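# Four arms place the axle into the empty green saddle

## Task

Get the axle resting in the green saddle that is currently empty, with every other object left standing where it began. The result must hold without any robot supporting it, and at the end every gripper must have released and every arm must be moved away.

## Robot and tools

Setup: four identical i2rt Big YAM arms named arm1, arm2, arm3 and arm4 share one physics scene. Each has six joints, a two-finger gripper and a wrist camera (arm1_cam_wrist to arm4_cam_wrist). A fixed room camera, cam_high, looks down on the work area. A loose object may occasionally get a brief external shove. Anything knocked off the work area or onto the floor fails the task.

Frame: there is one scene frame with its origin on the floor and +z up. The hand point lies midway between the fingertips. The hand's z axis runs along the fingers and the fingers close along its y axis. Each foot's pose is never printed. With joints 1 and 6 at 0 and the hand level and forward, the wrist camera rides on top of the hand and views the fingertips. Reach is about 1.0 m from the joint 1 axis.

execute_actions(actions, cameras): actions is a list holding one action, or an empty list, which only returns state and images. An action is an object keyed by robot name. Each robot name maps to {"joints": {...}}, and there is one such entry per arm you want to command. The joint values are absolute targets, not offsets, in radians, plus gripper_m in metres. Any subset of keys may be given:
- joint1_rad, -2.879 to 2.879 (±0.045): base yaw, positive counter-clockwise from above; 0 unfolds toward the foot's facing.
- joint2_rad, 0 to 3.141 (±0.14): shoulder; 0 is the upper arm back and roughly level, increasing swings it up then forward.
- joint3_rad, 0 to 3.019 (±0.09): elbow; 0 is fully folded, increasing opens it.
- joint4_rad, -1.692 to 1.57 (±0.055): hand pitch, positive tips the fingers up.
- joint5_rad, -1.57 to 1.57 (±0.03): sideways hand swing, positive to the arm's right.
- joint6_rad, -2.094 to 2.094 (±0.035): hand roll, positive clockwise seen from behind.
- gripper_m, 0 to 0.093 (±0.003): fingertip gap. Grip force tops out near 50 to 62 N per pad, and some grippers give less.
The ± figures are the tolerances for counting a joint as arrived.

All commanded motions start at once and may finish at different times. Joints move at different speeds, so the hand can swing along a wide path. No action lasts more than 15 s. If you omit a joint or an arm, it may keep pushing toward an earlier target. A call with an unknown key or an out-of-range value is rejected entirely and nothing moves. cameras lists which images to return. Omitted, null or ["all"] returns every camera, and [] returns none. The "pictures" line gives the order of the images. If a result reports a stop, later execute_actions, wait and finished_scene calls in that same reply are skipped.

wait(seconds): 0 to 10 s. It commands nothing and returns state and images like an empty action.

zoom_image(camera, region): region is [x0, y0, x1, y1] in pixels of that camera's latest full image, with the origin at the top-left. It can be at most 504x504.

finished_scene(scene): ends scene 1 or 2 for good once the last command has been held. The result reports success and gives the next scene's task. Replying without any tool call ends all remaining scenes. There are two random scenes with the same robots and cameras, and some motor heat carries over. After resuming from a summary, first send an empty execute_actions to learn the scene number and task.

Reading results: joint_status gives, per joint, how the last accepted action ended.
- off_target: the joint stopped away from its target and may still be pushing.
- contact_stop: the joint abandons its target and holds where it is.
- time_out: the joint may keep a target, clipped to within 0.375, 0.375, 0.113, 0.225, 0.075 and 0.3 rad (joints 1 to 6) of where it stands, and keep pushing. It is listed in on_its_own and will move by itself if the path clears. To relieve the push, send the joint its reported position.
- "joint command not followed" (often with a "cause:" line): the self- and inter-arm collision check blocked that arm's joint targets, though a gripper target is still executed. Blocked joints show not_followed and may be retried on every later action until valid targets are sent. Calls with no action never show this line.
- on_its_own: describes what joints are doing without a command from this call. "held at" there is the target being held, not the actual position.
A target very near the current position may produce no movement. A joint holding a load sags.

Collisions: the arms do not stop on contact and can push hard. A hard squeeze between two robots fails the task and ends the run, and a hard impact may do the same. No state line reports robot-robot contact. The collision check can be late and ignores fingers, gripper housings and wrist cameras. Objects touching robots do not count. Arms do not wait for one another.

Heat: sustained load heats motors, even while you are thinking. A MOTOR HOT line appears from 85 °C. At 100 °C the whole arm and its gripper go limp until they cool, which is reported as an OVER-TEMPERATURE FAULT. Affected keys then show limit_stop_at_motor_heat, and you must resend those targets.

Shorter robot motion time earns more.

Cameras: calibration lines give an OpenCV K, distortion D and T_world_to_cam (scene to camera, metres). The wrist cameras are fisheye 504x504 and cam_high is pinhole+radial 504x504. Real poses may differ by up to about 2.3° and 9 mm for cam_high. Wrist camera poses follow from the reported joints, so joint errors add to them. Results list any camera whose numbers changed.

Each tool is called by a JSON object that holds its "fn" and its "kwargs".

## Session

{"fn": "execute_actions", "kwargs": {"actions": []}}

Scene clock: 0.00 s.
arm1.joint_positions: joint1_rad=+0.809 joint2_rad=+0.442 joint3_rad=+1.465 joint4_rad=-1.391 joint5_rad=+0.028 joint6_rad=-0.137 gripper_m=+0.094
arm1.joint_status: not commanded
arm1.hand: x=-0.5473 y=+0.2490 z=+1.3597 quat_wxyz=(-0.504, -0.266, -0.780, +0.257) (m; scene frame)
arm2.joint_positions: joint1_rad=+0.650 joint2_rad=+0.539 joint3_rad=+1.379 joint4_rad=-1.407 joint5_rad=+0.290 joint6_rad=+0.203 gripper_m=+0.094
arm2.joint_status: not commanded
arm2.hand: x=-0.7124 y=-0.1694 z=+1.3432 quat_wxyz=(-0.287, +0.695, -0.524, -0.400) (m; scene frame)
arm3.joint_positions: joint1_rad=+0.686 joint2_rad=+0.552 joint3_rad=+1.357 joint4_rad=-1.360 joint5_rad=+0.073 joint6_rad=-0.438 gripper_m=+0.094
arm3.joint_status: not commanded
arm3.hand: x=+0.7466 y=+0.1746 z=+1.3615 quat_wxyz=(-0.361, -0.235, -0.840, +0.332) (m; scene frame)
arm4.joint_positions: joint1_rad=+0.612 joint2_rad=+0.488 joint3_rad=+1.429 joint4_rad=-1.399 joint5_rad=-0.014 joint6_rad=+0.181 gripper_m=+0.095
arm4.joint_status: not commanded
arm4.hand: x=+0.5494 y=-0.2201 z=+1.3392 quat_wxyz=(-0.189, +0.717, -0.449, -0.499) (m; scene frame)
pictures: arm1_cam_wrist, arm2_cam_wrist, arm3_cam_wrist, arm4_cam_wrist, cam_high
camera_calibration (this result's frames):
arm1_cam_wrist: T_world_to_cam=[[-0.675978, -0.723549, 0.139751, -0.381955], [-0.670513, 0.525225, -0.523976, 0.217517], [0.305721, -0.447901, -0.84019, 1.54388], [0, 0, 0, 1]] pos_world=[-0.584343, 0.300897, 1.4645]
arm2_cam_wrist: T_world_to_cam=[[0.957795, 0.28614, -0.0274238, 0.768812], [0.255271, -0.89055, -0.376508, 0.539573], [-0.132156, 0.353617, -0.926008, 1.33037], [0, 0, 0, 1]] pos_world=[-0.698285, -0.209912, 1.45617]
arm3_cam_wrist: T_world_to_cam=[[-0.620444, -0.681076, 0.388824, 0.0522413], [-0.784244, 0.540959, -0.303851, 0.911044], [-0.00339219, -0.493456, -0.869764, 1.40165], [0, 0, 0, 1]] pos_world=[0.751648, 0.234393, 1.47561]
arm4_cam_wrist: T_world_to_cam=[[0.834104, 0.523294, -0.174454, -0.108928], [0.403822, -0.794734, -0.453129, 0.215232], [-0.375764, 0.307509, -0.874208, 1.56972], [0, 0, 0, 1]] pos_world=[0.593787, -0.25465, 1.45079]
Images, in order (width x height): arm1_cam_wrist 504x504, arm2_cam_wrist 504x504, arm3_cam_wrist 504x504, arm4_cam_wrist 504x504, cam_high 504x504.

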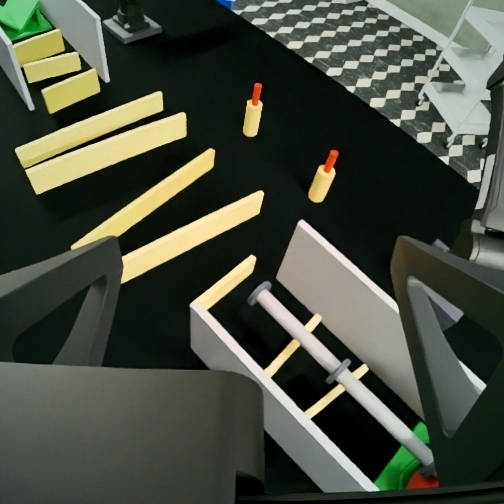

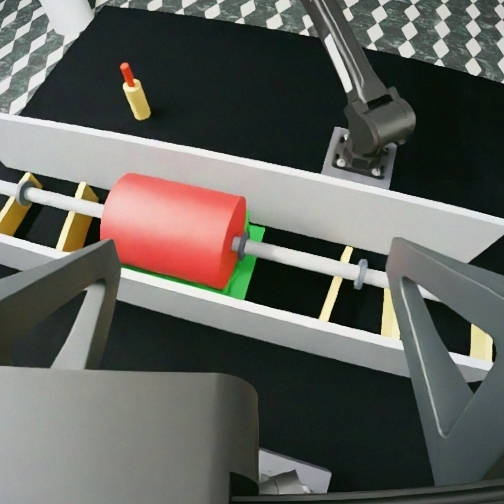

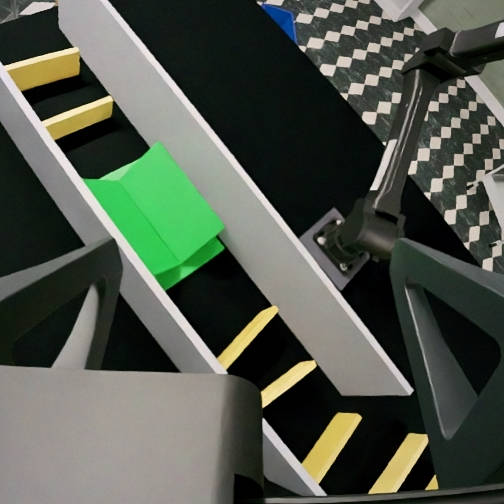

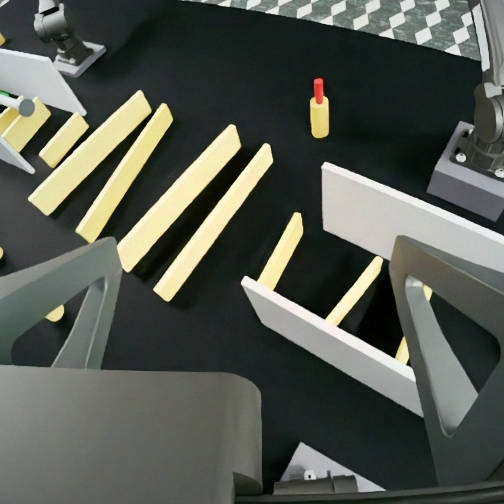

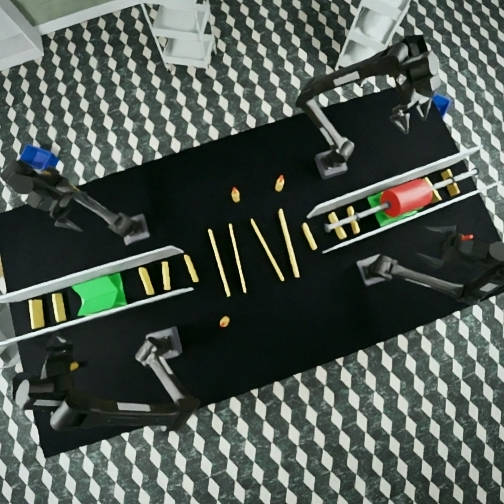

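{"fn": "execute_actions", "kwargs": {"actions": [{"arm1":{"joints":{"joint1_rad":-0.96,"joint4_rad":-1.67,"joint5_rad":0,"joint6_rad":0.58,"gripper_m":0.075}},"arm2":{"joints":{"joint1_rad":0.274,"joint2_rad":1.33,"joint3_rad":1.27,"joint4_rad":-1.495,"joint5_rad":0,"joint6_rad":1.815,"gripper_m":0.075}},"arm4":{"joints":{"joint1_rad":1.0,"joint2_rad":1.6,"joint3_rad":1.95,"joint4_rad":-1.67,"joint5_rad":0,"joint6_rad":-0.56,"gripper_m":0.07}},"arm3":{"joints":{"joint1_rad":-0.35,"joint2_rad":0.6,"joint3_rad":1.0,"joint4_rad":-1.65,"joint5_rad":0,"joint6_rad":-2.01,"gripper_m":0.07}}}], "cameras": []}}

{"fn": "execute_actions", "kwargs": {"actions": [{"arm1":{"joints":{"joint2_rad":1.9,"joint3_rad":2.07}}}], "cameras": ["arm1_cam_wrist","arm2_cam_wrist","cam_high"]}}

Scene clock: 3.30 s.
arm1.joint_positions: joint1_rad=-0.954 joint2_rad=+0.442 joint3_rad=+1.465 joint4_rad=-1.657 joint5_rad=+0.000 joint6_rad=+0.565 gripper_m=+0.075
arm1.joint_status: all done
arm1.hand: x=-0.7290 y=+0.2886 z=+1.3019 quat_wxyz=(-0.248, -0.893, -0.019, +0.374) (m; scene frame)
arm2.joint_positions: joint1_rad=+0.283 joint2_rad=+1.331 joint3_rad=+1.264 joint4_rad=-1.484 joint5_rad=+0.004 joint6_rad=+1.804 gripper_m=+0.075
arm2.joint_status: all done
arm2.hand: x=-0.7428 y=+0.0199 z=+1.0468 quat_wxyz=(+0.001, +0.021, -1.000, -0.010) (m; scene frame)
arm3.joint_positions: joint1_rad=-0.344 joint2_rad=+0.610 joint3_rad=+1.003 joint4_rad=-1.638 joint5_rad=+0.002 joint6_rad=-1.997 gripper_m=+0.070
arm3.joint_status: all done
arm3.hand: x=+0.5655 y=+0.1825 z=+1.1430 quat_wxyz=(+0.060, +0.014, -0.987, +0.149) (m; scene frame)
arm4.joint_positions: joint1_rad=+0.995 joint2_rad=+1.601 joint3_rad=+1.931 joint4_rad=-1.659 joint5_rad=-0.002 joint6_rad=-0.548 gripper_m=+0.070
arm4.joint_status: all done
arm4.hand: x=+0.2037 y=-0.0750 z=+1.1686 quat_wxyz=(-0.064, +0.992, -0.005, -0.110) (m; scene frame)
pictures: none
No camera images: the call's "cameras" was empty. Leave "cameras" out to get every camera's image.

Scene clock: 5.10 s.
arm1.joint_positions: joint1_rad=-0.954 joint2_rad=+1.914 joint3_rad=+2.041 joint4_rad=-1.664 joint5_rad=+0.000 joint6_rad=+0.565 gripper_m=+0.075
arm1.joint_status: all done
arm1.hand: x=-1.1342 y=+0.0072 z=+1.0325 quat_wxyz=(-0.008, -1.000, -0.021, +0.012) (m; scene frame)
arm2.joint_positions: joint1_rad=+0.283 joint2_rad=+1.331 joint3_rad=+1.264 joint4_rad=-1.484 joint5_rad=+0.004 joint6_rad=+1.804 gripper_m=+0.075
arm2.joint_status: not commanded
arm2.hand: x=-0.7428 y=+0.0199 z=+1.0468 quat_wxyz=(+0.001, +0.021, -1.000, -0.010) (m; scene frame)
arm3.joint_positions: joint1_rad=-0.344 joint2_rad=+0.610 joint3_rad=+1.003 joint4_rad=-1.638 joint5_rad=+0.002 joint6_rad=-1.997 gripper_m=+0.070
arm3.joint_status: not commanded
arm3.hand: x=+0.5655 y=+0.1825 z=+1.1430 quat_wxyz=(+0.060, +0.014, -0.987, +0.149) (m; scene frame)
arm4.joint_positions: joint1_rad=+0.995 joint2_rad=+1.601 joint3_rad=+1.931 joint4_rad=-1.659 joint5_rad=-0.002 joint6_rad=-0.548 gripper_m=+0.070
arm4.joint_status: not commanded
arm4.hand: x=+0.2037 y=-0.0750 z=+1.1686 quat_wxyz=(-0.064, +0.992, -0.005, -0.110) (m; scene frame)
pictures: arm1_cam_wrist, arm2_cam_wrist, cam_high
camera_calibration (this result's frames):
arm1_cam_wrist: T_world_to_cam=[[-0.0475194, 0.998826, -0.00937, -0.0536053], [0.813849, 0.0441544, 0.579397, 0.327393], [0.579131, 0.0199068, -0.814992, 1.62082], [0, 0, 0, 1]] pos_world=[-1.20766, 0.00682125, 1.13076]
arm2_cam_wrist: T_world_to_cam=[[0.0353937, -0.999093, -0.0236547, 0.072121], [-0.798149, -0.0425035, 0.600958, -1.21824], [-0.601419, -0.00239018, -0.79893, 0.510361], [0, 0, 0, 1]] pos_world=[-0.667952, 0.0214958, 1.14156]
Images, in order (width x height): arm1_cam_wrist 504x504, arm2_cam_wrist 504x504, cam_high 504x504.

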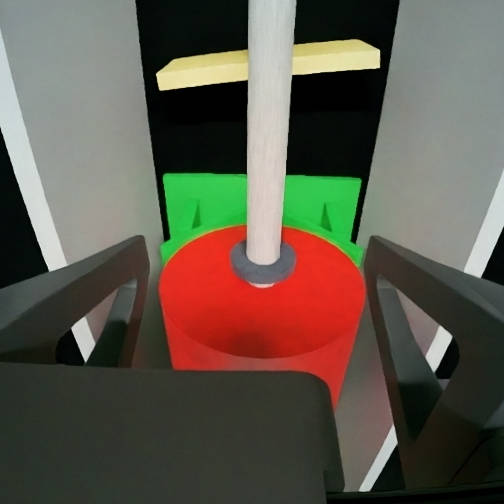

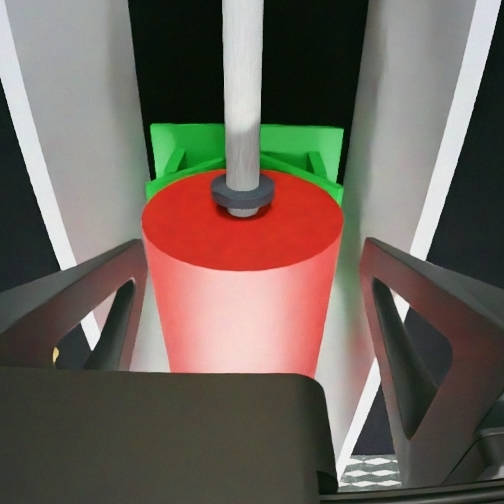

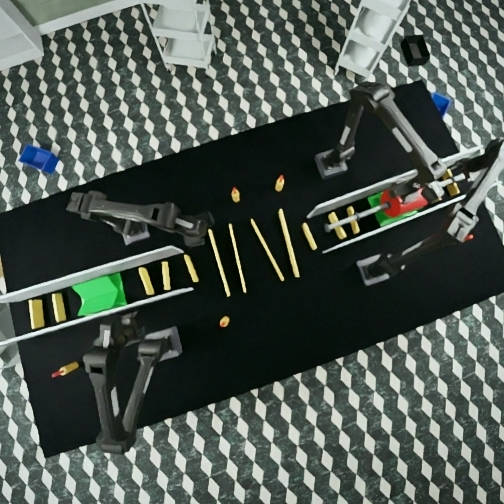

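{"fn": "execute_actions", "kwargs": {"actions": [{"arm1":{"joints":{"joint1_rad":-0.94,"joint2_rad":1.913,"joint3_rad":1.63,"joint4_rad":-1.262}},"arm2":{"joints":{"joint1_rad":0.22,"joint2_rad":1.505,"joint3_rad":0.945,"joint4_rad":-0.99,"joint6_rad":1.745}}}], "cameras": ["arm1_cam_wrist","arm2_cam_wrist"]}}

Scene clock: 6.93 s.
arm1.joint_positions: joint1_rad=-0.948 joint2_rad=+1.911 joint3_rad=+1.624 joint4_rad=-1.276 joint5_rad=+0.000 joint6_rad=+0.565 gripper_m=+0.075
arm1.joint_status: all done
arm1.hand: x=-1.1155 y=+0.0162 z=+0.8768 quat_wxyz=(-0.001, -1.000, -0.024, +0.002) (m; scene frame)
arm2.joint_positions: joint1_rad=+0.226 joint2_rad=+1.519 joint3_rad=+0.936 joint4_rad=-1.002 joint5_rad=+0.003 joint6_rad=+1.756 gripper_m=+0.075
arm2.joint_status: all done
arm2.hand: x=-0.7222 y=+0.0266 z=+0.8598 quat_wxyz=(-0.003, +0.016, -1.000, +0.007) (m; scene frame)
arm3.joint_positions: joint1_rad=-0.344 joint2_rad=+0.610 joint3_rad=+1.003 joint4_rad=-1.638 joint5_rad=+0.002 joint6_rad=-1.997 gripper_m=+0.070
arm3.joint_status: not commanded
arm3.hand: x=+0.5655 y=+0.1825 z=+1.1430 quat_wxyz=(+0.060, +0.014, -0.987, +0.149) (m; scene frame)
arm4.joint_positions: joint1_rad=+0.995 joint2_rad=+1.601 joint3_rad=+1.931 joint4_rad=-1.659 joint5_rad=-0.002 joint6_rad=-0.548 gripper_m=+0.070
arm4.joint_status: not commanded
arm4.hand: x=+0.2037 y=-0.0750 z=+1.1686 quat_wxyz=(-0.064, +0.992, -0.005, -0.110) (m; scene frame)
pictures: arm1_cam_wrist, arm2_cam_wrist
camera_calibration (this result's frames):
arm1_cam_wrist: T_world_to_cam=[[-0.0531733, 0.998578, 0.00377258, -0.0809436], [0.801648, 0.0404337, 0.596427, 0.373548], [0.595426, 0.0347383, -0.802659, 1.49005], [0, 0, 0, 1]] pos_world=[-1.19097, 0.0139629, 0.973512]
arm2_cam_wrist: T_world_to_cam=[[0.0263292, -0.999609, 0.00943423, 0.0386333], [-0.802968, -0.0155265, 0.59582, -1.08894], [-0.595441, -0.0232628, -0.803063, 0.381824], [0, 0, 0, 1]] pos_world=[-0.648046, 0.0305932, 0.955075]
Images, in order (width x height): arm1_cam_wrist 504x504, arm2_cam_wrist 504x504.

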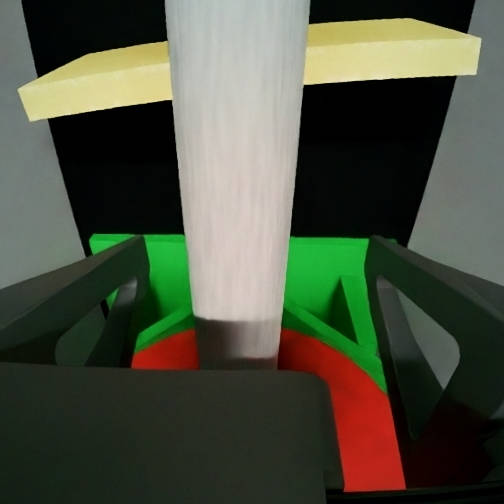

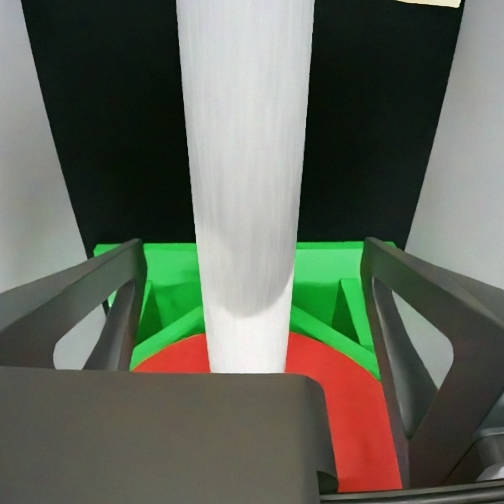

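{"fn": "execute_actions", "kwargs": {"actions": [{"arm1":{"joints":{"joint1_rad":-0.93,"gripper_m":0}},"arm2":{"joints":{"gripper_m":0}}}], "cameras": []}}

{"fn": "execute_actions", "kwargs": {"actions": [{"arm1":{"joints":{"joint1_rad":-0.94,"joint2_rad":1.825,"joint3_rad":1.925,"joint4_rad":-1.55}},"arm2":{"joints":{"joint2_rad":1.35,"joint3_rad":1.21,"joint4_rad":-1.34}}}], "cameras": ["arm1_cam_wrist","arm2_cam_wrist"]}}

Scene clock: 8.40 s.
arm1.joint_positions: joint1_rad=-0.938 joint2_rad=+1.911 joint3_rad=+1.624 joint4_rad=-1.270 joint5_rad=-0.001 joint6_rad=+0.586 gripper_m=+0.023
arm1.joint_status: gripper_m off_target (ended at +0.023, target +0.000); the others done
arm1.hand: x=-1.1131 y=+0.0106 z=+0.8766 quat_wxyz=(-0.003, -1.000, -0.019, +0.004) (m; scene frame)
arm2.joint_positions: joint1_rad=+0.226 joint2_rad=+1.518 joint3_rad=+0.936 joint4_rad=-0.992 joint5_rad=+0.005 joint6_rad=+1.757 gripper_m=+0.023
arm2.joint_status: gripper_m off_target (ended at +0.023, target +0.000)
arm2.hand: x=-0.7224 y=+0.0291 z=+0.8603 quat_wxyz=(-0.002, +0.016, -1.000, +0.001) (m; scene frame)
arm3.joint_positions: joint1_rad=-0.344 joint2_rad=+0.610 joint3_rad=+1.003 joint4_rad=-1.638 joint5_rad=+0.002 joint6_rad=-1.997 gripper_m=+0.070
arm3.joint_status: not commanded
arm3.hand: x=+0.5655 y=+0.1825 z=+1.1430 quat_wxyz=(+0.060, +0.014, -0.987, +0.149) (m; scene frame)
arm4.joint_positions: joint1_rad=+0.995 joint2_rad=+1.601 joint3_rad=+1.931 joint4_rad=-1.659 joint5_rad=-0.002 joint6_rad=-0.548 gripper_m=+0.070
arm4.joint_status: not commanded
arm4.hand: x=+0.2037 y=-0.0750 z=+1.1686 quat_wxyz=(-0.064, +0.992, -0.005, -0.110) (m; scene frame)
pictures: none
No camera images: the call's "cameras" was empty. Leave "cameras" out to get every camera's image.

Scene clock: 9.77 s.
arm1.joint_positions: joint1_rad=-0.938 joint2_rad=+1.864 joint3_rad=+1.853 joint4_rad=-1.553 joint5_rad=-0.008 joint6_rad=+0.585 gripper_m=+0.023
arm1.joint_status: all done
arm1.hand: x=-1.1112 y=+0.0103 z=+0.9890 quat_wxyz=(-0.004, -1.000, -0.019, -0.001) (m; scene frame)
arm2.joint_positions: joint1_rad=+0.222 joint2_rad=+1.375 joint3_rad=+1.139 joint4_rad=-1.325 joint5_rad=-0.014 joint6_rad=+1.751 gripper_m=+0.023
arm2.joint_status: all done
arm2.hand: x=-0.7239 y=+0.0295 z=+0.9837 quat_wxyz=(+0.008, +0.017, -1.000, -0.003) (m; scene frame)
arm3.joint_positions: joint1_rad=-0.344 joint2_rad=+0.610 joint3_rad=+1.003 joint4_rad=-1.638 joint5_rad=+0.002 joint6_rad=-1.997 gripper_m=+0.070
arm3.joint_status: not commanded
arm3.hand: x=+0.5655 y=+0.1825 z=+1.1430 quat_wxyz=(+0.060, +0.014, -0.987, +0.149) (m; scene frame)
arm4.joint_positions: joint1_rad=+0.995 joint2_rad=+1.601 joint3_rad=+1.931 joint4_rad=-1.659 joint5_rad=-0.002 joint6_rad=-0.548 gripper_m=+0.070
arm4.joint_status: not commanded
arm4.hand: x=+0.2037 y=-0.0750 z=+1.1686 quat_wxyz=(-0.064, +0.992, -0.005, -0.110) (m; scene frame)
pictures: arm1_cam_wrist, arm2_cam_wrist
camera_calibration (this result's frames):
arm1_cam_wrist: T_world_to_cam=[[-0.0432973, 0.99906, -0.00188149, -0.0586893], [0.798558, 0.0357395, 0.600856, 0.295642], [0.600358, 0.0245129, -0.799355, 1.58007], [0, 0, 0, 1]] pos_world=[-1.18724, 0.00933581, 1.08529]
arm2_cam_wrist: T_world_to_cam=[[0.0270197, -0.999578, -0.0106743, 0.0606535], [-0.78998, -0.0278947, 0.612497, -1.17069], [-0.612536, -0.008117, -0.790401, 0.455085], [0, 0, 0, 1]] pos_world=[-0.647702, 0.0316658, 1.07739]
Images, in order (width x height): arm1_cam_wrist 504x504, arm2_cam_wrist 504x504.

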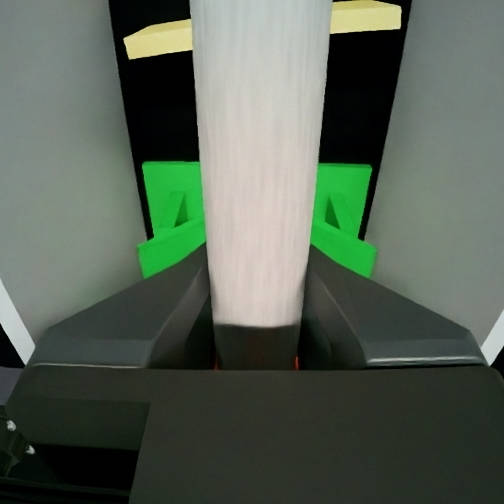

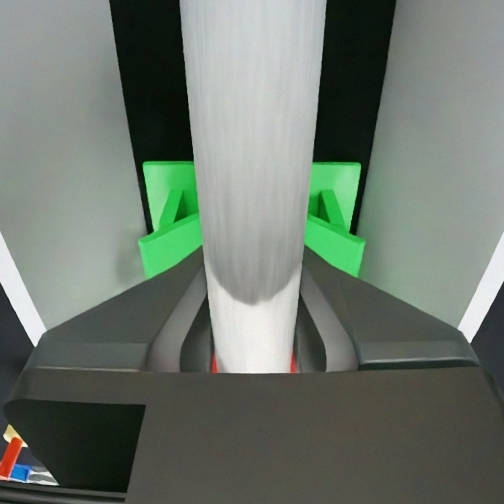

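{"fn": "execute_actions", "kwargs": {"actions": [{"arm1":{"joints":{"joint1_rad":-0.749,"joint2_rad":1.53,"joint3_rad":1.457,"joint4_rad":-1.442,"joint6_rad":0.778}},"arm2":{"joints":{"joint1_rad":-0.185,"joint2_rad":1.35,"joint3_rad":1.16,"joint4_rad":-1.329,"joint6_rad":1.344}},"arm4":{"joints":{"joint1_rad":0.905,"joint2_rad":1.92,"joint3_rad":2.17,"joint6_rad":-0.665}}}], "cameras": []}}

{"fn": "execute_actions", "kwargs": {"actions": [{"arm1":{"joints":{"joint1_rad":-0.444,"joint2_rad":1.305,"joint3_rad":1.214,"joint4_rad":-1.432,"joint6_rad":1.087}},"arm2":{"joints":{"joint1_rad":-0.543,"joint2_rad":1.49,"joint3_rad":1.35,"joint4_rad":-1.335,"joint6_rad":0.99}}}], "cameras": ["cam_high"]}}

Scene clock: 11.67 s.
arm1.joint_positions: joint1_rad=-0.738 joint2_rad=+1.570 joint3_rad=+1.426 joint4_rad=-1.449 joint5_rad=+0.000 joint6_rad=+0.792 gripper_m=+0.023
arm1.joint_status: all done
arm1.hand: x=-0.9550 y=+0.0111 z=+0.9747 quat_wxyz=(+0.010, -1.000, -0.016, -0.010) (m; scene frame)
arm2.joint_positions: joint1_rad=-0.180 joint2_rad=+1.375 joint3_rad=+1.128 joint4_rad=-1.330 joint5_rad=+0.007 joint6_rad=+1.358 gripper_m=+0.023
arm2.joint_status: all done
arm2.hand: x=-0.5663 y=+0.0265 z=+0.9795 quat_wxyz=(-0.003, +0.012, -1.000, +0.004) (m; scene frame)
arm3.joint_positions: joint1_rad=-0.344 joint2_rad=+0.610 joint3_rad=+1.003 joint4_rad=-1.638 joint5_rad=+0.002 joint6_rad=-1.997 gripper_m=+0.070
arm3.joint_status: not commanded
arm3.hand: x=+0.5655 y=+0.1825 z=+1.1430 quat_wxyz=(+0.060, +0.014, -0.987, +0.149) (m; scene frame)
arm4.joint_positions: joint1_rad=+0.899 joint2_rad=+1.929 joint3_rad=+2.130 joint4_rad=-1.665 joint5_rad=-0.002 joint6_rad=-0.653 gripper_m=+0.070
arm4.joint_status: all done
arm4.hand: x=+0.1538 y=+0.0260 z=+1.0709 quat_wxyz=(-0.034, +0.998, -0.001, -0.050) (m; scene frame)
pictures: none
No camera images: the call's "cameras" was empty. Leave "cameras" out to get every camera's image.

Scene clock: 12.73 s.
arm1.joint_positions: joint1_rad=-0.428 joint2_rad=+1.338 joint3_rad=+1.182 joint4_rad=-1.429 joint5_rad=-0.005 joint6_rad=+1.101 gripper_m=+0.023
arm1.joint_status: all done
arm1.hand: x=-0.7991 y=+0.0102 z=+0.9763 quat_wxyz=(+0.006, -1.000, -0.016, -0.007) (m; scene frame)
arm2.joint_positions: joint1_rad=-0.541 joint2_rad=+1.517 joint3_rad=+1.278 joint4_rad=-1.331 joint5_rad=+0.003 joint6_rad=+0.997 gripper_m=+0.023
arm2.joint_status: all done
arm2.hand: x=-0.4090 y=+0.0253 z=+0.9798 quat_wxyz=(-0.001, +0.012, -1.000, +0.001) (m; scene frame)
arm3.joint_positions: joint1_rad=-0.344 joint2_rad=+0.610 joint3_rad=+1.003 joint4_rad=-1.638 joint5_rad=+0.002 joint6_rad=-1.997 gripper_m=+0.070
arm3.joint_status: not commanded
arm3.hand: x=+0.5655 y=+0.1825 z=+1.1430 quat_wxyz=(+0.060, +0.014, -0.987, +0.149) (m; scene frame)
arm4.joint_positions: joint1_rad=+0.899 joint2_rad=+1.929 joint3_rad=+2.130 joint4_rad=-1.665 joint5_rad=-0.002 joint6_rad=-0.653 gripper_m=+0.070
arm4.joint_status: not commanded
arm4.hand: x=+0.1538 y=+0.0260 z=+1.0709 quat_wxyz=(-0.034, +0.998, -0.001, -0.050) (m; scene frame)
pictures: cam_high
Images, in order (width x height): cam_high 504x504.

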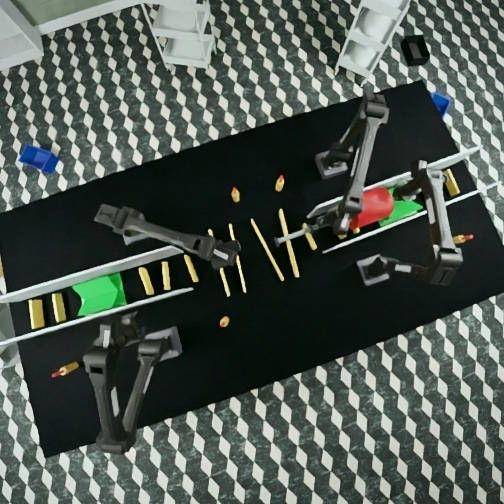

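{"fn": "execute_actions", "kwargs": {"actions": [{"arm1":{"joints":{"joint1_rad":-0.018,"joint2_rad":1.195,"joint3_rad":1.14,"joint4_rad":-1.444,"joint6_rad":1.522}},"arm2":{"joints":{"joint1_rad":-0.796,"joint2_rad":1.72,"joint3_rad":1.652,"joint4_rad":-1.392,"joint6_rad":0.743}}}], "cameras": []}}

{"fn": "execute_actions", "kwargs": {"actions": [{"arm1":{"joints":{"joint1_rad":0.42,"joint2_rad":1.285,"joint3_rad":1.25,"joint4_rad":-1.434,"joint6_rad":1.969}},"arm2":{"joints":{"joint1_rad":-0.965,"joint2_rad":2.04,"joint3_rad":2.16,"joint4_rad":-1.56,"joint6_rad":0.58}}}], "cameras": ["cam_high","arm4_cam_wrist"]}}

Scene clock: 14.10 s.
arm1.joint_positions: joint1_rad=-0.018 joint2_rad=+1.234 joint3_rad=+1.103 joint4_rad=-1.439 joint5_rad=-0.005 joint6_rad=+1.522 gripper_m=+0.023
arm1.joint_status: all done
arm1.hand: x=-0.6496 y=+0.0098 z=+0.9820 quat_wxyz=(+0.001, -1.000, -0.011, -0.004) (m; scene frame)
arm2.joint_positions: joint1_rad=-0.792 joint2_rad=+1.745 joint3_rad=+1.570 joint4_rad=-1.396 joint5_rad=-0.005 joint6_rad=+0.756 gripper_m=+0.023
arm2.joint_status: all done
arm2.hand: x=-0.2596 y=+0.0199 z=+0.9829 quat_wxyz=(+0.002, +0.007, -1.000, -0.002) (m; scene frame)
arm3.joint_positions: joint1_rad=-0.344 joint2_rad=+0.610 joint3_rad=+1.003 joint4_rad=-1.638 joint5_rad=+0.002 joint6_rad=-1.997 gripper_m=+0.070
arm3.joint_status: not commanded
arm3.hand: x=+0.5655 y=+0.1825 z=+1.1430 quat_wxyz=(+0.060, +0.014, -0.987, +0.149) (m; scene frame)
arm4.joint_positions: joint1_rad=+0.899 joint2_rad=+1.929 joint3_rad=+2.130 joint4_rad=-1.665 joint5_rad=-0.002 joint6_rad=-0.653 gripper_m=+0.070
arm4.joint_status: not commanded
arm4.hand: x=+0.1538 y=+0.0260 z=+1.0709 quat_wxyz=(-0.034, +0.998, -0.001, -0.050) (m; scene frame)
pictures: none
No camera images: the call's "cameras" was empty. Leave "cameras" out to get every camera's image.

Scene clock: 15.40 s.
arm1.joint_positions: joint1_rad=+0.416 joint2_rad=+1.313 joint3_rad=+1.177 joint4_rad=-1.437 joint5_rad=-0.012 joint6_rad=+1.963 gripper_m=+0.023
arm1.joint_status: all done
arm1.hand: x=-0.4934 y=+0.0113 z=+0.9843 quat_wxyz=(+0.004, -1.000, -0.007, -0.007) (m; scene frame)
arm2.joint_positions: joint1_rad=-0.962 joint2_rad=+2.077 joint3_rad=+2.077 joint4_rad=-1.556 joint5_rad=-0.006 joint6_rad=+0.591 gripper_m=+0.023
arm2.joint_status: all done
arm2.hand: x=-0.1034 y=+0.0179 z=+0.9862 quat_wxyz=(-0.004, +0.005, -1.000, -0.006) (m; scene frame)
arm3.joint_positions: joint1_rad=-0.344 joint2_rad=+0.610 joint3_rad=+1.003 joint4_rad=-1.638 joint5_rad=+0.002 joint6_rad=-1.997 gripper_m=+0.070
arm3.joint_status: not commanded
arm3.hand: x=+0.5655 y=+0.1825 z=+1.1430 quat_wxyz=(+0.060, +0.014, -0.987, +0.149) (m; scene frame)
arm4.joint_positions: joint1_rad=+0.899 joint2_rad=+1.929 joint3_rad=+2.130 joint4_rad=-1.665 joint5_rad=-0.002 joint6_rad=-0.653 gripper_m=+0.070
arm4.joint_status: not commanded
arm4.hand: x=+0.1538 y=+0.0260 z=+1.0709 quat_wxyz=(-0.034, +0.998, -0.001, -0.050) (m; scene frame)
pictures: arm4_cam_wrist, cam_high
camera_calibration (this result's frames):
arm4_cam_wrist: T_world_to_cam=[[0.00459718, 0.997459, 0.071097, -0.102301], [0.858592, -0.040385, 0.511067, -0.673086], [0.512639, 0.0586938, -0.856595, 0.961746], [0, 0, 0, 1]] pos_world=[0.0853479, 0.0184104, 1.17509]
Images, in order (width x height): arm4_cam_wrist 504x504, cam_high 504x504.

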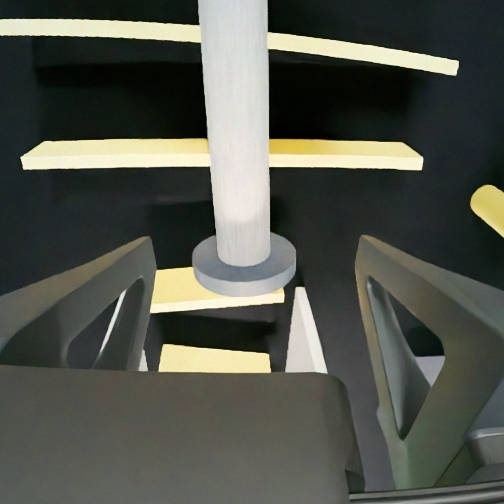

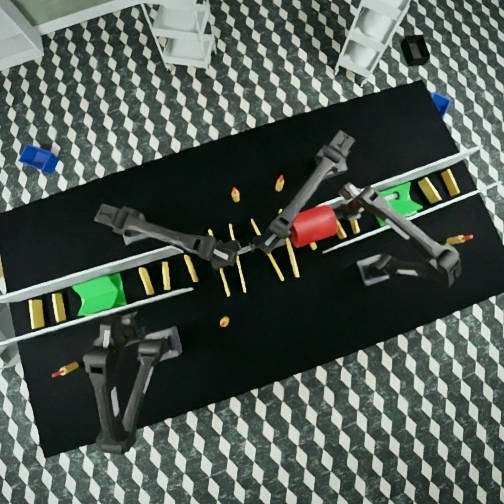

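{"fn": "execute_actions", "kwargs": {"actions": [{"arm4":{"joints":{"joint1_rad":0.922,"joint2_rad":1.998,"joint3_rad":2.07,"joint4_rad":-1.622}}}], "cameras": ["arm4_cam_wrist"]}}

Scene clock: 16.63 s.
arm1.joint_positions: joint1_rad=+0.416 joint2_rad=+1.313 joint3_rad=+1.177 joint4_rad=-1.437 joint5_rad=-0.012 joint6_rad=+1.963 gripper_m=+0.023
arm1.joint_status: not commanded
arm1.hand: x=-0.4934 y=+0.0113 z=+0.9843 quat_wxyz=(+0.004, -1.000, -0.007, -0.007) (m; scene frame)
arm2.joint_positions: joint1_rad=-0.962 joint2_rad=+2.077 joint3_rad=+2.077 joint4_rad=-1.556 joint5_rad=-0.006 joint6_rad=+0.591 gripper_m=+0.023
arm2.joint_status: not commanded
arm2.hand: x=-0.1034 y=+0.0179 z=+0.9862 quat_wxyz=(-0.004, +0.005, -1.000, -0.006) (m; scene frame)
arm3.joint_positions: joint1_rad=-0.344 joint2_rad=+0.610 joint3_rad=+1.003 joint4_rad=-1.638 joint5_rad=+0.002 joint6_rad=-1.997 gripper_m=+0.070
arm3.joint_status: not commanded
arm3.hand: x=+0.5655 y=+0.1825 z=+1.1430 quat_wxyz=(+0.060, +0.014, -0.987, +0.149) (m; scene frame)
arm4.joint_positions: joint1_rad=+0.919 joint2_rad=+2.001 joint3_rad=+2.066 joint4_rad=-1.634 joint5_rad=-0.002 joint6_rad=-0.654 gripper_m=+0.070
arm4.joint_status: all done
arm4.hand: x=+0.1415 y=+0.0185 z=+1.0028 quat_wxyz=(-0.002, +1.000, +0.010, -0.008) (m; scene frame)
pictures: arm4_cam_wrist
camera_calibration (this result's frames):
arm4_cam_wrist: T_world_to_cam=[[-0.0206262, 0.999763, 0.00701504, -0.0221482], [0.81244, 0.0126715, 0.582907, -0.694503], [0.58268, 0.0177225, -0.812508, 0.856824], [0, 0, 0, 1]] pos_world=[0.0645306, 0.0157583, 1.10116]
Images, in order (width x height): arm4_cam_wrist 504x504.

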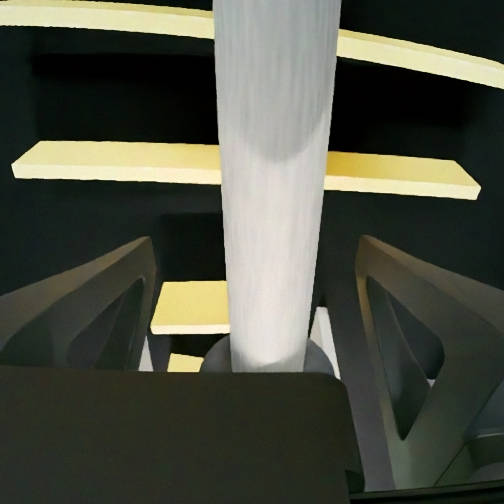

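{"fn": "execute_actions", "kwargs": {"actions": [{"arm4":{"joints":{"joint1_rad":0.905,"joint3_rad":2.045,"gripper_m":0}}}], "cameras": []}}

{"fn": "execute_actions", "kwargs": {"actions": [{"arm4":{"joints":{"joint2_rad":1.95,"joint3_rad":2.12}},"arm1":{"joints":{"joint2_rad":1.27,"joint3_rad":1.262}},"arm2":{"joints":{"gripper_m":0.07}}}], "cameras": ["arm4_cam_wrist","arm2_cam_wrist"]}}

Scene clock: 17.73 s.
arm1.joint_positions: joint1_rad=+0.417 joint2_rad=+1.313 joint3_rad=+1.177 joint4_rad=-1.435 joint5_rad=-0.012 joint6_rad=+1.966 gripper_m=+0.023
arm1.joint_status: not commanded
arm1.hand: x=-0.4931 y=+0.0108 z=+0.9844 quat_wxyz=(+0.003, -1.000, -0.006, -0.007) (m; scene frame)
arm2.joint_positions: joint1_rad=-0.963 joint2_rad=+2.077 joint3_rad=+2.077 joint4_rad=-1.559 joint5_rad=-0.002 joint6_rad=+0.591 gripper_m=+0.023
arm2.joint_status: not commanded
arm2.hand: x=-0.1032 y=+0.0163 z=+0.9862 quat_wxyz=(-0.004, +0.004, -1.000, -0.004) (m; scene frame)
arm3.joint_positions: joint1_rad=-0.344 joint2_rad=+0.610 joint3_rad=+1.003 joint4_rad=-1.638 joint5_rad=+0.002 joint6_rad=-1.997 gripper_m=+0.070
arm3.joint_status: not commanded
arm3.hand: x=+0.5655 y=+0.1825 z=+1.1430 quat_wxyz=(+0.060, +0.014, -0.987, +0.149) (m; scene frame)
arm4.joint_positions: joint1_rad=+0.914 joint2_rad=+2.001 joint3_rad=+2.053 joint4_rad=-1.626 joint5_rad=-0.001 joint6_rad=-0.655 gripper_m=+0.023
arm4.joint_status: gripper_m off_target (ended at +0.023, target +0.000); the others done
arm4.hand: x=+0.1442 y=+0.0208 z=+0.9977 quat_wxyz=(+0.000, +1.000, +0.008, -0.006) (m; scene frame)
pictures: none
No camera images: the call's "cameras" was empty. Leave "cameras" out to get every camera's image.

Scene clock: 18.57 s.
arm1.joint_positions: joint1_rad=+0.417 joint2_rad=+1.313 joint3_rad=+1.178 joint4_rad=-1.435 joint5_rad=-0.012 joint6_rad=+1.966 gripper_m=+0.023
arm1.joint_status: all done
arm1.hand: x=-0.4929 y=+0.0106 z=+0.9847 quat_wxyz=(+0.003, -1.000, -0.006, -0.008) (m; scene frame)
arm2.joint_positions: joint1_rad=-0.963 joint2_rad=+2.049 joint3_rad=+2.111 joint4_rad=-1.559 joint5_rad=-0.002 joint6_rad=+0.591 gripper_m=+0.070
arm2.joint_status: all done
arm2.hand: x=-0.0983 y=+0.0197 z=+1.0172 quat_wxyz=(-0.030, +0.004, -0.999, -0.021) (m; scene frame)
arm3.joint_positions: joint1_rad=-0.344 joint2_rad=+0.610 joint3_rad=+1.003 joint4_rad=-1.638 joint5_rad=+0.002 joint6_rad=-1.997 gripper_m=+0.070
arm3.joint_status: not commanded
arm3.hand: x=+0.5655 y=+0.1825 z=+1.1430 quat_wxyz=(+0.060, +0.014, -0.987, +0.149) (m; scene frame)
arm4.joint_positions: joint1_rad=+0.914 joint2_rad=+1.998 joint3_rad=+2.053 joint4_rad=-1.626 joint5_rad=-0.001 joint6_rad=-0.655 gripper_m=+0.023
arm4.joint_status: all done
arm4.hand: x=+0.1444 y=+0.0206 z=+0.9997 quat_wxyz=(-0.001, +1.000, +0.008, -0.007) (m; scene frame)
pictures: arm2_cam_wrist, arm4_cam_wrist
camera_calibration (this result's frames):
arm2_cam_wrist: T_world_to_cam=[[0.00386444, -0.998907, -0.0465832, 0.0685775], [-0.83412, -0.0289142, 0.550825, -0.638809], [-0.55157, 0.0367273, -0.83332, 0.913465], [0, 0, 0, 1]] pos_world=[-0.0292682, 0.0164828, 1.11627]
arm4_cam_wrist: T_world_to_cam=[[-0.0171991, 0.999828, 0.00687589, -0.0245321], [0.811685, 0.00994635, 0.58401, -0.696063], [0.583842, 0.0156255, -0.811717, 0.851675], [0, 0, 0, 1]] pos_world=[0.0673195, 0.0181434, 1.098]
Images, in order (width x height): arm2_cam_wrist 504x504, arm4_cam_wrist 504x504.

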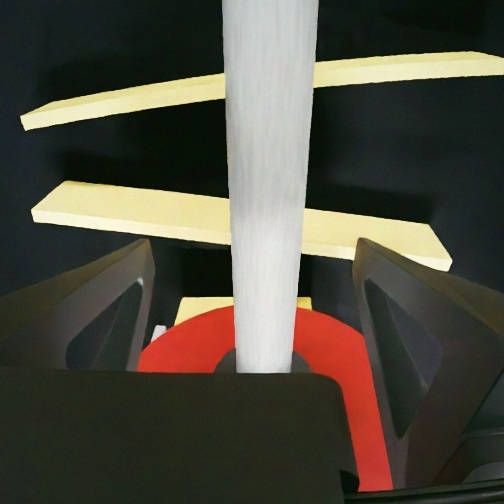

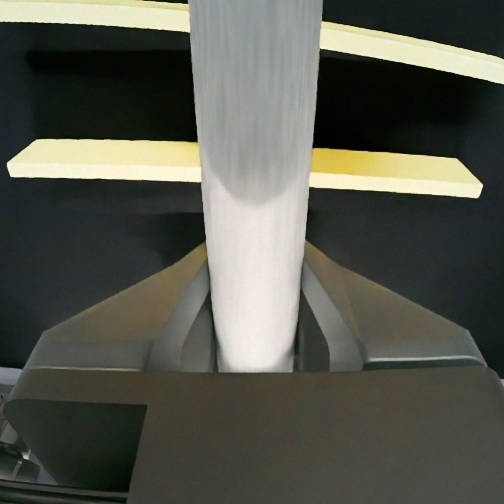

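{"fn": "execute_actions", "kwargs": {"actions": [{"arm2":{"joints":{"joint2_rad":1.84,"joint3_rad":2.14,"joint4_rad":-1.67}}}], "cameras": []}}

{"fn": "execute_actions", "kwargs": {"actions": [{"arm2":{"joints":{"joint2_rad":0.72,"joint3_rad":1.0,"joint6_rad":1.3}}}], "cameras": []}}

{"fn": "execute_actions", "kwargs": {"actions": [{"arm2":{"joints":{"joint1_rad":0.295,"joint6_rad":1.84}}}], "cameras": []}}

{"fn": "execute_actions", "kwargs": {"actions": [{"arm2":{"joints":{"joint2_rad":1.30,"joint3_rad":1.335,"joint4_rad":-1.555}}}], "cameras": ["arm2_cam_wrist","cam_high"]}}

Scene clock: 20.37 s.
arm1.joint_positions: joint1_rad=+0.417 joint2_rad=+1.313 joint3_rad=+1.178 joint4_rad=-1.435 joint5_rad=-0.012 joint6_rad=+1.966 gripper_m=+0.023
arm1.joint_status: not commanded
arm1.hand: x=-0.4929 y=+0.0106 z=+0.9847 quat_wxyz=(+0.003, -1.000, -0.006, -0.008) (m; scene frame)
arm2.joint_positions: joint1_rad=-0.963 joint2_rad=+1.825 joint3_rad=+2.119 joint4_rad=-1.661 joint5_rad=-0.002 joint6_rad=+0.591 gripper_m=+0.070
arm2.joint_status: all done
arm2.hand: x=-0.1456 y=-0.0126 z=+1.1534 quat_wxyz=(-0.084, +0.004, -0.995, -0.058) (m; scene frame)
arm3.joint_positions: joint1_rad=-0.344 joint2_rad=+0.610 joint3_rad=+1.003 joint4_rad=-1.638 joint5_rad=+0.002 joint6_rad=-1.997 gripper_m=+0.070
arm3.joint_status: not commanded
arm3.hand: x=+0.5655 y=+0.1825 z=+1.1430 quat_wxyz=(+0.060, +0.014, -0.987, +0.149) (m; scene frame)
arm4.joint_positions: joint1_rad=+0.914 joint2_rad=+1.998 joint3_rad=+2.053 joint4_rad=-1.626 joint5_rad=-0.001 joint6_rad=-0.655 gripper_m=+0.023
arm4.joint_status: not commanded
arm4.hand: x=+0.1444 y=+0.0206 z=+0.9997 quat_wxyz=(-0.001, +1.000, +0.008, -0.007) (m; scene frame)
pictures: none
No camera images: the call's "cameras" was empty. Leave "cameras" out to get every camera's image.

Scene clock: 22.03 s.
arm1.joint_positions: joint1_rad=+0.417 joint2_rad=+1.313 joint3_rad=+1.178 joint4_rad=-1.435 joint5_rad=-0.012 joint6_rad=+1.966 gripper_m=+0.023
arm1.joint_status: not commanded
arm1.hand: x=-0.4929 y=+0.0106 z=+0.9847 quat_wxyz=(+0.003, -1.000, -0.006, -0.008) (m; scene frame)
arm2.joint_positions: joint1_rad=-0.963 joint2_rad=+0.728 joint3_rad=+0.999 joint4_rad=-1.667 joint5_rad=-0.002 joint6_rad=+1.289 gripper_m=+0.070
arm2.joint_status: all done
arm2.hand: x=-0.4786 y=-0.2399 z=+1.0972 quat_wxyz=(-0.050, -0.337, -0.938, -0.071) (m; scene frame)
arm3.joint_positions: joint1_rad=-0.344 joint2_rad=+0.610 joint3_rad=+1.003 joint4_rad=-1.638 joint5_rad=+0.002 joint6_rad=-1.997 gripper_m=+0.070
arm3.joint_status: not commanded
arm3.hand: x=+0.5655 y=+0.1825 z=+1.1430 quat_wxyz=(+0.060, +0.014, -0.987, +0.149) (m; scene frame)
arm4.joint_positions: joint1_rad=+0.914 joint2_rad=+1.998 joint3_rad=+2.053 joint4_rad=-1.626 joint5_rad=-0.001 joint6_rad=-0.655 gripper_m=+0.023
arm4.joint_status: not commanded
arm4.hand: x=+0.1444 y=+0.0206 z=+0.9997 quat_wxyz=(-0.001, +1.000, +0.008, -0.007) (m; scene frame)
pictures: none
No camera images: the call's "cameras" was empty. Leave "cameras" out to get every camera's image.

Scene clock: 23.67 s.
arm1.joint_positions: joint1_rad=+0.417 joint2_rad=+1.313 joint3_rad=+1.178 joint4_rad=-1.435 joint5_rad=-0.012 joint6_rad=+1.966 gripper_m=+0.023
arm1.joint_status: not commanded
arm1.hand: x=-0.4929 y=+0.0106 z=+0.9847 quat_wxyz=(+0.003, -1.000, -0.006, -0.008) (m; scene frame)
arm2.joint_positions: joint1_rad=+0.284 joint2_rad=+0.728 joint3_rad=+0.999 joint4_rad=-1.667 joint5_rad=-0.001 joint6_rad=+1.828 gripper_m=+0.070
arm2.joint_status: all done
arm2.hand: x=-0.6926 y=-0.1620 z=+1.0973 quat_wxyz=(+0.024, +0.009, -0.996, -0.084) (m; scene frame)
arm3.joint_positions: joint1_rad=-0.344 joint2_rad=+0.610 joint3_rad=+1.003 joint4_rad=-1.638 joint5_rad=+0.002 joint6_rad=-1.997 gripper_m=+0.070
arm3.joint_status: not commanded
arm3.hand: x=+0.5655 y=+0.1825 z=+1.1430 quat_wxyz=(+0.060, +0.014, -0.987, +0.149) (m; scene frame)
arm4.joint_positions: joint1_rad=+0.914 joint2_rad=+1.998 joint3_rad=+2.053 joint4_rad=-1.626 joint5_rad=-0.001 joint6_rad=-0.655 gripper_m=+0.023
arm4.joint_status: not commanded
arm4.hand: x=+0.1444 y=+0.0206 z=+0.9997 quat_wxyz=(-0.001, +1.000, +0.008, -0.007) (m; scene frame)
pictures: none
No camera images: the call's "cameras" was empty. Leave "cameras" out to get every camera's image.

Scene clock: 24.97 s.
arm1.joint_positions: joint1_rad=+0.417 joint2_rad=+1.313 joint3_rad=+1.178 joint4_rad=-1.435 joint5_rad=-0.012 joint6_rad=+1.966 gripper_m=+0.023
arm1.joint_status: not commanded
arm1.hand: x=-0.4929 y=+0.0106 z=+0.9847 quat_wxyz=(+0.003, -1.000, -0.006, -0.008) (m; scene frame)
arm2.joint_positions: joint1_rad=+0.284 joint2_rad=+1.311 joint3_rad=+1.297 joint4_rad=-1.561 joint5_rad=-0.001 joint6_rad=+1.830 gripper_m=+0.070
arm2.joint_status: all done
arm2.hand: x=-0.7404 y=+0.0073 z=+1.0665 quat_wxyz=(+0.000, +0.008, -1.000, +0.002) (m; scene frame)
arm3.joint_positions: joint1_rad=-0.344 joint2_rad=+0.610 joint3_rad=+1.003 joint4_rad=-1.638 joint5_rad=+0.002 joint6_rad=-1.997 gripper_m=+0.070
arm3.joint_status: not commanded
arm3.hand: x=+0.5655 y=+0.1825 z=+1.1430 quat_wxyz=(+0.060, +0.014, -0.987, +0.149) (m; scene frame)
arm4.joint_positions: joint1_rad=+0.914 joint2_rad=+1.998 joint3_rad=+2.053 joint4_rad=-1.626 joint5_rad=-0.001 joint6_rad=-0.655 gripper_m=+0.023
arm4.joint_status: not commanded
arm4.hand: x=+0.1444 y=+0.0206 z=+0.9997 quat_wxyz=(-0.001, +1.000, +0.008, -0.007) (m; scene frame)
pictures: arm2_cam_wrist, cam_high
camera_calibration (this result's frames):
arm2_cam_wrist: T_world_to_cam=[[0.0102952, -0.999947, 0.000141906, 0.0159415], [-0.799596, -0.00814722, 0.600483, -1.22957], [-0.60045, -0.00629556, -0.799638, 0.529066], [0, 0, 0, 1]] pos_world=[-0.665649, 0.00925383, 1.1614]
Images, in order (width x height): arm2_cam_wrist 504x504, cam_high 504x504.

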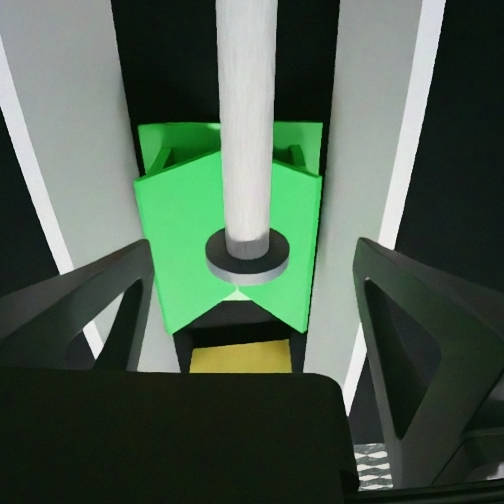

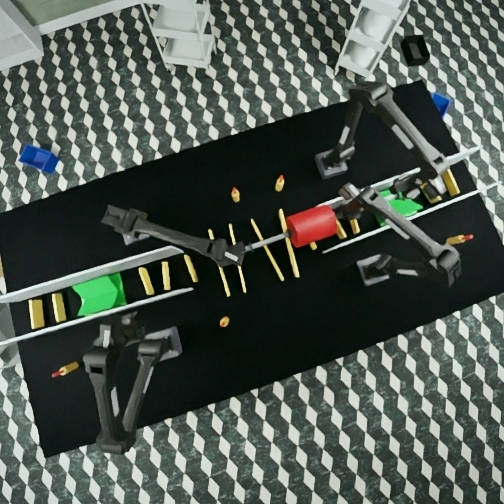

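{"fn": "execute_actions", "kwargs": {"actions": [{"arm2":{"joints":{"joint2_rad":1.348,"joint3_rad":1.078,"joint4_rad":-1.278}}}], "cameras": ["arm2_cam_wrist"]}}

Scene clock: 26.30 s.
arm1.joint_positions: joint1_rad=+0.417 joint2_rad=+1.313 joint3_rad=+1.178 joint4_rad=-1.435 joint5_rad=-0.012 joint6_rad=+1.966 gripper_m=+0.023
arm1.joint_status: not commanded
arm1.hand: x=-0.4929 y=+0.0106 z=+0.9847 quat_wxyz=(+0.003, -1.000, -0.006, -0.008) (m; scene frame)
arm2.joint_positions: joint1_rad=+0.284 joint2_rad=+1.347 joint3_rad=+1.072 joint4_rad=-1.290 joint5_rad=-0.001 joint6_rad=+1.830 gripper_m=+0.070
arm2.joint_status: all done
arm2.hand: x=-0.7410 y=+0.0090 z=+0.9688 quat_wxyz=(+0.001, +0.008, -1.000, -0.002) (m; scene frame)
arm3.joint_positions: joint1_rad=-0.344 joint2_rad=+0.610 joint3_rad=+1.003 joint4_rad=-1.638 joint5_rad=+0.002 joint6_rad=-1.997 gripper_m=+0.070
arm3.joint_status: not commanded
arm3.hand: x=+0.5655 y=+0.1825 z=+1.1430 quat_wxyz=(+0.060, +0.014, -0.987, +0.149) (m; scene frame)
arm4.joint_positions: joint1_rad=+0.914 joint2_rad=+1.998 joint3_rad=+2.053 joint4_rad=-1.626 joint5_rad=-0.001 joint6_rad=-0.655 gripper_m=+0.023
arm4.joint_status: not commanded
arm4.hand: x=+0.1444 y=+0.0206 z=+0.9997 quat_wxyz=(-0.001, +1.000, +0.008, -0.007) (m; scene frame)
pictures: arm2_cam_wrist
camera_calibration (this result's frames):
arm2_cam_wrist: T_world_to_cam=[[0.0102794, -0.999913, -0.0083257, 0.0258695], [-0.798162, -0.0132204, 0.602298, -1.17197], [-0.602355, 0.000453982, -0.798228, 0.447755], [0, 0, 0, 1]] pos_world=[-0.665977, 0.0101701, 1.0635]
Images, in order (width x height): arm2_cam_wrist 504x504.

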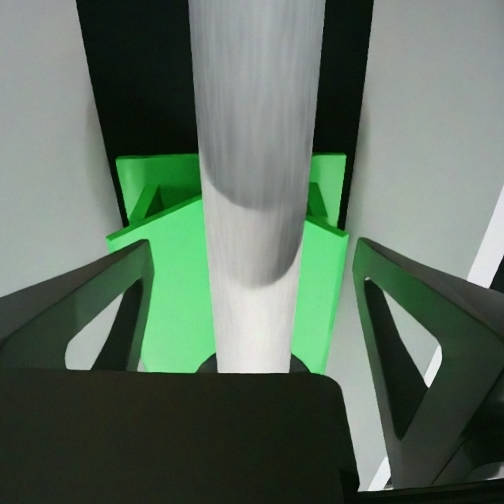

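{"fn": "execute_actions", "kwargs": {"actions": [{"arm2":{"joints":{"gripper_m":0}}}], "cameras": []}}

{"fn": "execute_actions", "kwargs": {"actions": [{"arm2":{"joints":{"joint2_rad":1.32,"joint3_rad":1.145}},"arm4":{"joints":{"joint2_rad":1.94,"joint3_rad":2.135}},"arm1":{"joints":{"gripper_m":0.07,"joint2_rad":1.3,"joint3_rad":1.24}}}], "cameras": ["arm1_cam_wrist"]}}

{"fn": "execute_actions", "kwargs": {"actions": [{"arm1":{"joints":{"joint2_rad":1.27,"joint3_rad":1.44,"joint4_rad":-1.66}}}], "cameras": []}}

{"fn": "execute_actions", "kwargs": {"actions": [{"arm1":{"joints":{"joint2_rad":0.55,"joint3_rad":1.0}}}], "cameras": ["cam_high"]}}

Scene clock: 27.77 s.
arm1.joint_positions: joint1_rad=+0.417 joint2_rad=+1.313 joint3_rad=+1.178 joint4_rad=-1.435 joint5_rad=-0.012 joint6_rad=+1.966 gripper_m=+0.023
arm1.joint_status: not commanded
arm1.hand: x=-0.4929 y=+0.0106 z=+0.9847 quat_wxyz=(+0.003, -1.000, -0.006, -0.008) (m; scene frame)
arm2.joint_positions: joint1_rad=+0.284 joint2_rad=+1.347 joint3_rad=+1.072 joint4_rad=-1.290 joint5_rad=-0.001 joint6_rad=+1.834 gripper_m=+0.023
arm2.joint_status: gripper_m off_target (ended at +0.023, target +0.000)
arm2.hand: x=-0.7410 y=+0.0091 z=+0.9688 quat_wxyz=(+0.002, +0.006, -1.000, -0.002) (m; scene frame)
arm3.joint_positions: joint1_rad=-0.344 joint2_rad=+0.610 joint3_rad=+1.003 joint4_rad=-1.638 joint5_rad=+0.002 joint6_rad=-1.997 gripper_m=+0.070
arm3.joint_status: not commanded
arm3.hand: x=+0.5655 y=+0.1825 z=+1.1430 quat_wxyz=(+0.060, +0.014, -0.987, +0.149) (m; scene frame)
arm4.joint_positions: joint1_rad=+0.914 joint2_rad=+1.998 joint3_rad=+2.053 joint4_rad=-1.626 joint5_rad=-0.001 joint6_rad=-0.655 gripper_m=+0.023
arm4.joint_status: not commanded
arm4.hand: x=+0.1444 y=+0.0206 z=+0.9997 quat_wxyz=(-0.001, +1.000, +0.008, -0.007) (m; scene frame)
pictures: none
No camera images: the call's "cameras" was empty. Leave "cameras" out to get every camera's image.

Scene clock: 28.43 s.
arm1.joint_positions: joint1_rad=+0.417 joint2_rad=+1.312 joint3_rad=+1.195 joint4_rad=-1.435 joint5_rad=-0.002 joint6_rad=+1.966 gripper_m=+0.070
arm1.joint_status: all done
arm1.hand: x=-0.4925 y=+0.0053 z=+0.9914 quat_wxyz=(-0.007, -1.000, -0.006, -0.006) (m; scene frame)
arm2.joint_positions: joint1_rad=+0.284 joint2_rad=+1.346 joint3_rad=+1.072 joint4_rad=-1.289 joint5_rad=-0.001 joint6_rad=+1.834 gripper_m=+0.023
arm2.joint_status: all done
arm2.hand: x=-0.7411 y=+0.0093 z=+0.9692 quat_wxyz=(+0.002, +0.006, -1.000, -0.003) (m; scene frame)
arm3.joint_positions: joint1_rad=-0.344 joint2_rad=+0.610 joint3_rad=+1.003 joint4_rad=-1.638 joint5_rad=+0.002 joint6_rad=-1.997 gripper_m=+0.070
arm3.joint_status: not commanded
arm3.hand: x=+0.5655 y=+0.1825 z=+1.1430 quat_wxyz=(+0.060, +0.014, -0.987, +0.149) (m; scene frame)
arm4.joint_positions: joint1_rad=+0.914 joint2_rad=+1.998 joint3_rad=+2.054 joint4_rad=-1.626 joint5_rad=+0.000 joint6_rad=-0.656 gripper_m=+0.023
arm4.joint_status: all done
arm4.hand: x=+0.1443 y=+0.0211 z=+1.0007 quat_wxyz=(-0.002, +1.000, +0.008, -0.008) (m; scene frame)
pictures: arm1_cam_wrist
camera_calibration (this result's frames):
arm1_cam_wrist: T_world_to_cam=[[-0.0169408, 0.999824, -0.00803602, -0.00785557], [0.792637, 0.0183284, 0.609419, -0.211], [0.609459, 0.00395439, -0.792808, 1.20877], [0, 0, 0, 1]] pos_world=[-0.569581, 0.00694154, 1.08684]
Images, in order (width x height): arm1_cam_wrist 504x504.

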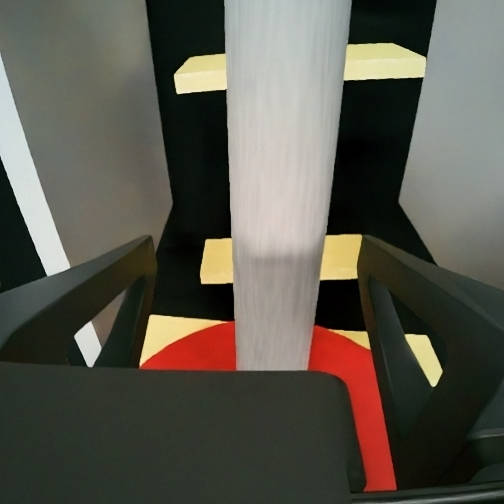

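Scene clock: 29.40 s.
arm1.joint_positions: joint1_rad=+0.417 joint2_rad=+1.269 joint3_rad=+1.405 joint4_rad=-1.648 joint5_rad=-0.002 joint6_rad=+1.966 gripper_m=+0.070
arm1.joint_status: all done
arm1.hand: x=-0.4958 y=+0.0119 z=+1.0866 quat_wxyz=(-0.025, -1.000, -0.006, -0.014) (m; scene frame)
arm2.joint_positions: joint1_rad=+0.284 joint2_rad=+1.346 joint3_rad=+1.072 joint4_rad=-1.289 joint5_rad=-0.001 joint6_rad=+1.834 gripper_m=+0.023
arm2.joint_status: not commanded
arm2.hand: x=-0.7411 y=+0.0093 z=+0.9692 quat_wxyz=(+0.002, +0.006, -1.000, -0.003) (m; scene frame)
arm3.joint_positions: joint1_rad=-0.344 joint2_rad=+0.610 joint3_rad=+1.003 joint4_rad=-1.638 joint5_rad=+0.002 joint6_rad=-1.997 gripper_m=+0.070
arm3.joint_status: not commanded
arm3.hand: x=+0.5655 y=+0.1825 z=+1.1430 quat_wxyz=(+0.060, +0.014, -0.987, +0.149) (m; scene frame)
arm4.joint_positions: joint1_rad=+0.914 joint2_rad=+1.998 joint3_rad=+2.054 joint4_rad=-1.626 joint5_rad=+0.000 joint6_rad=-0.656 gripper_m=+0.023
arm4.joint_status: not commanded
arm4.hand: x=+0.1443 y=+0.0211 z=+1.0007 quat_wxyz=(-0.002, +1.000, +0.008, -0.008) (m; scene frame)
pictures: none
No camera images: the call's "cameras" was empty. Leave "cameras" out to get every camera's image.

Scene clock: 30.87 s.
arm1.joint_positions: joint1_rad=+0.417 joint2_rad=+0.551 joint3_rad=+1.000 joint4_rad=-1.652 joint5_rad=-0.002 joint6_rad=+1.966 gripper_m=+0.070
arm1.joint_status: all done
arm1.hand: x=-0.5750 y=+0.1956 z=+1.0912 quat_wxyz=(-0.167, -0.983, -0.006, -0.074) (m; scene frame)
arm2.joint_positions: joint1_rad=+0.284 joint2_rad=+1.346 joint3_rad=+1.072 joint4_rad=-1.289 joint5_rad=-0.001 joint6_rad=+1.834 gripper_m=+0.023
arm2.joint_status: not commanded
arm2.hand: x=-0.7411 y=+0.0093 z=+0.9692 quat_wxyz=(+0.002, +0.006, -1.000, -0.003) (m; scene frame)
arm3.joint_positions: joint1_rad=-0.344 joint2_rad=+0.610 joint3_rad=+1.003 joint4_rad=-1.638 joint5_rad=+0.002 joint6_rad=-1.997 gripper_m=+0.070
arm3.joint_status: not commanded
arm3.hand: x=+0.5655 y=+0.1825 z=+1.1430 quat_wxyz=(+0.060, +0.014, -0.987, +0.149) (m; scene frame)
arm4.joint_positions: joint1_rad=+0.914 joint2_rad=+1.998 joint3_rad=+2.054 joint4_rad=-1.626 joint5_rad=+0.000 joint6_rad=-0.656 gripper_m=+0.023
arm4.joint_status: not commanded
arm4.hand: x=+0.1443 y=+0.0211 z=+1.0007 quat_wxyz=(-0.002, +1.000, +0.008, -0.008) (m; scene frame)
pictures: cam_high
Images, in order (width x height): cam_high 504x504.

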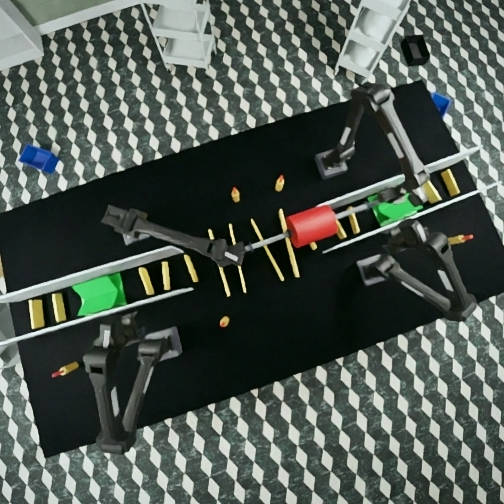

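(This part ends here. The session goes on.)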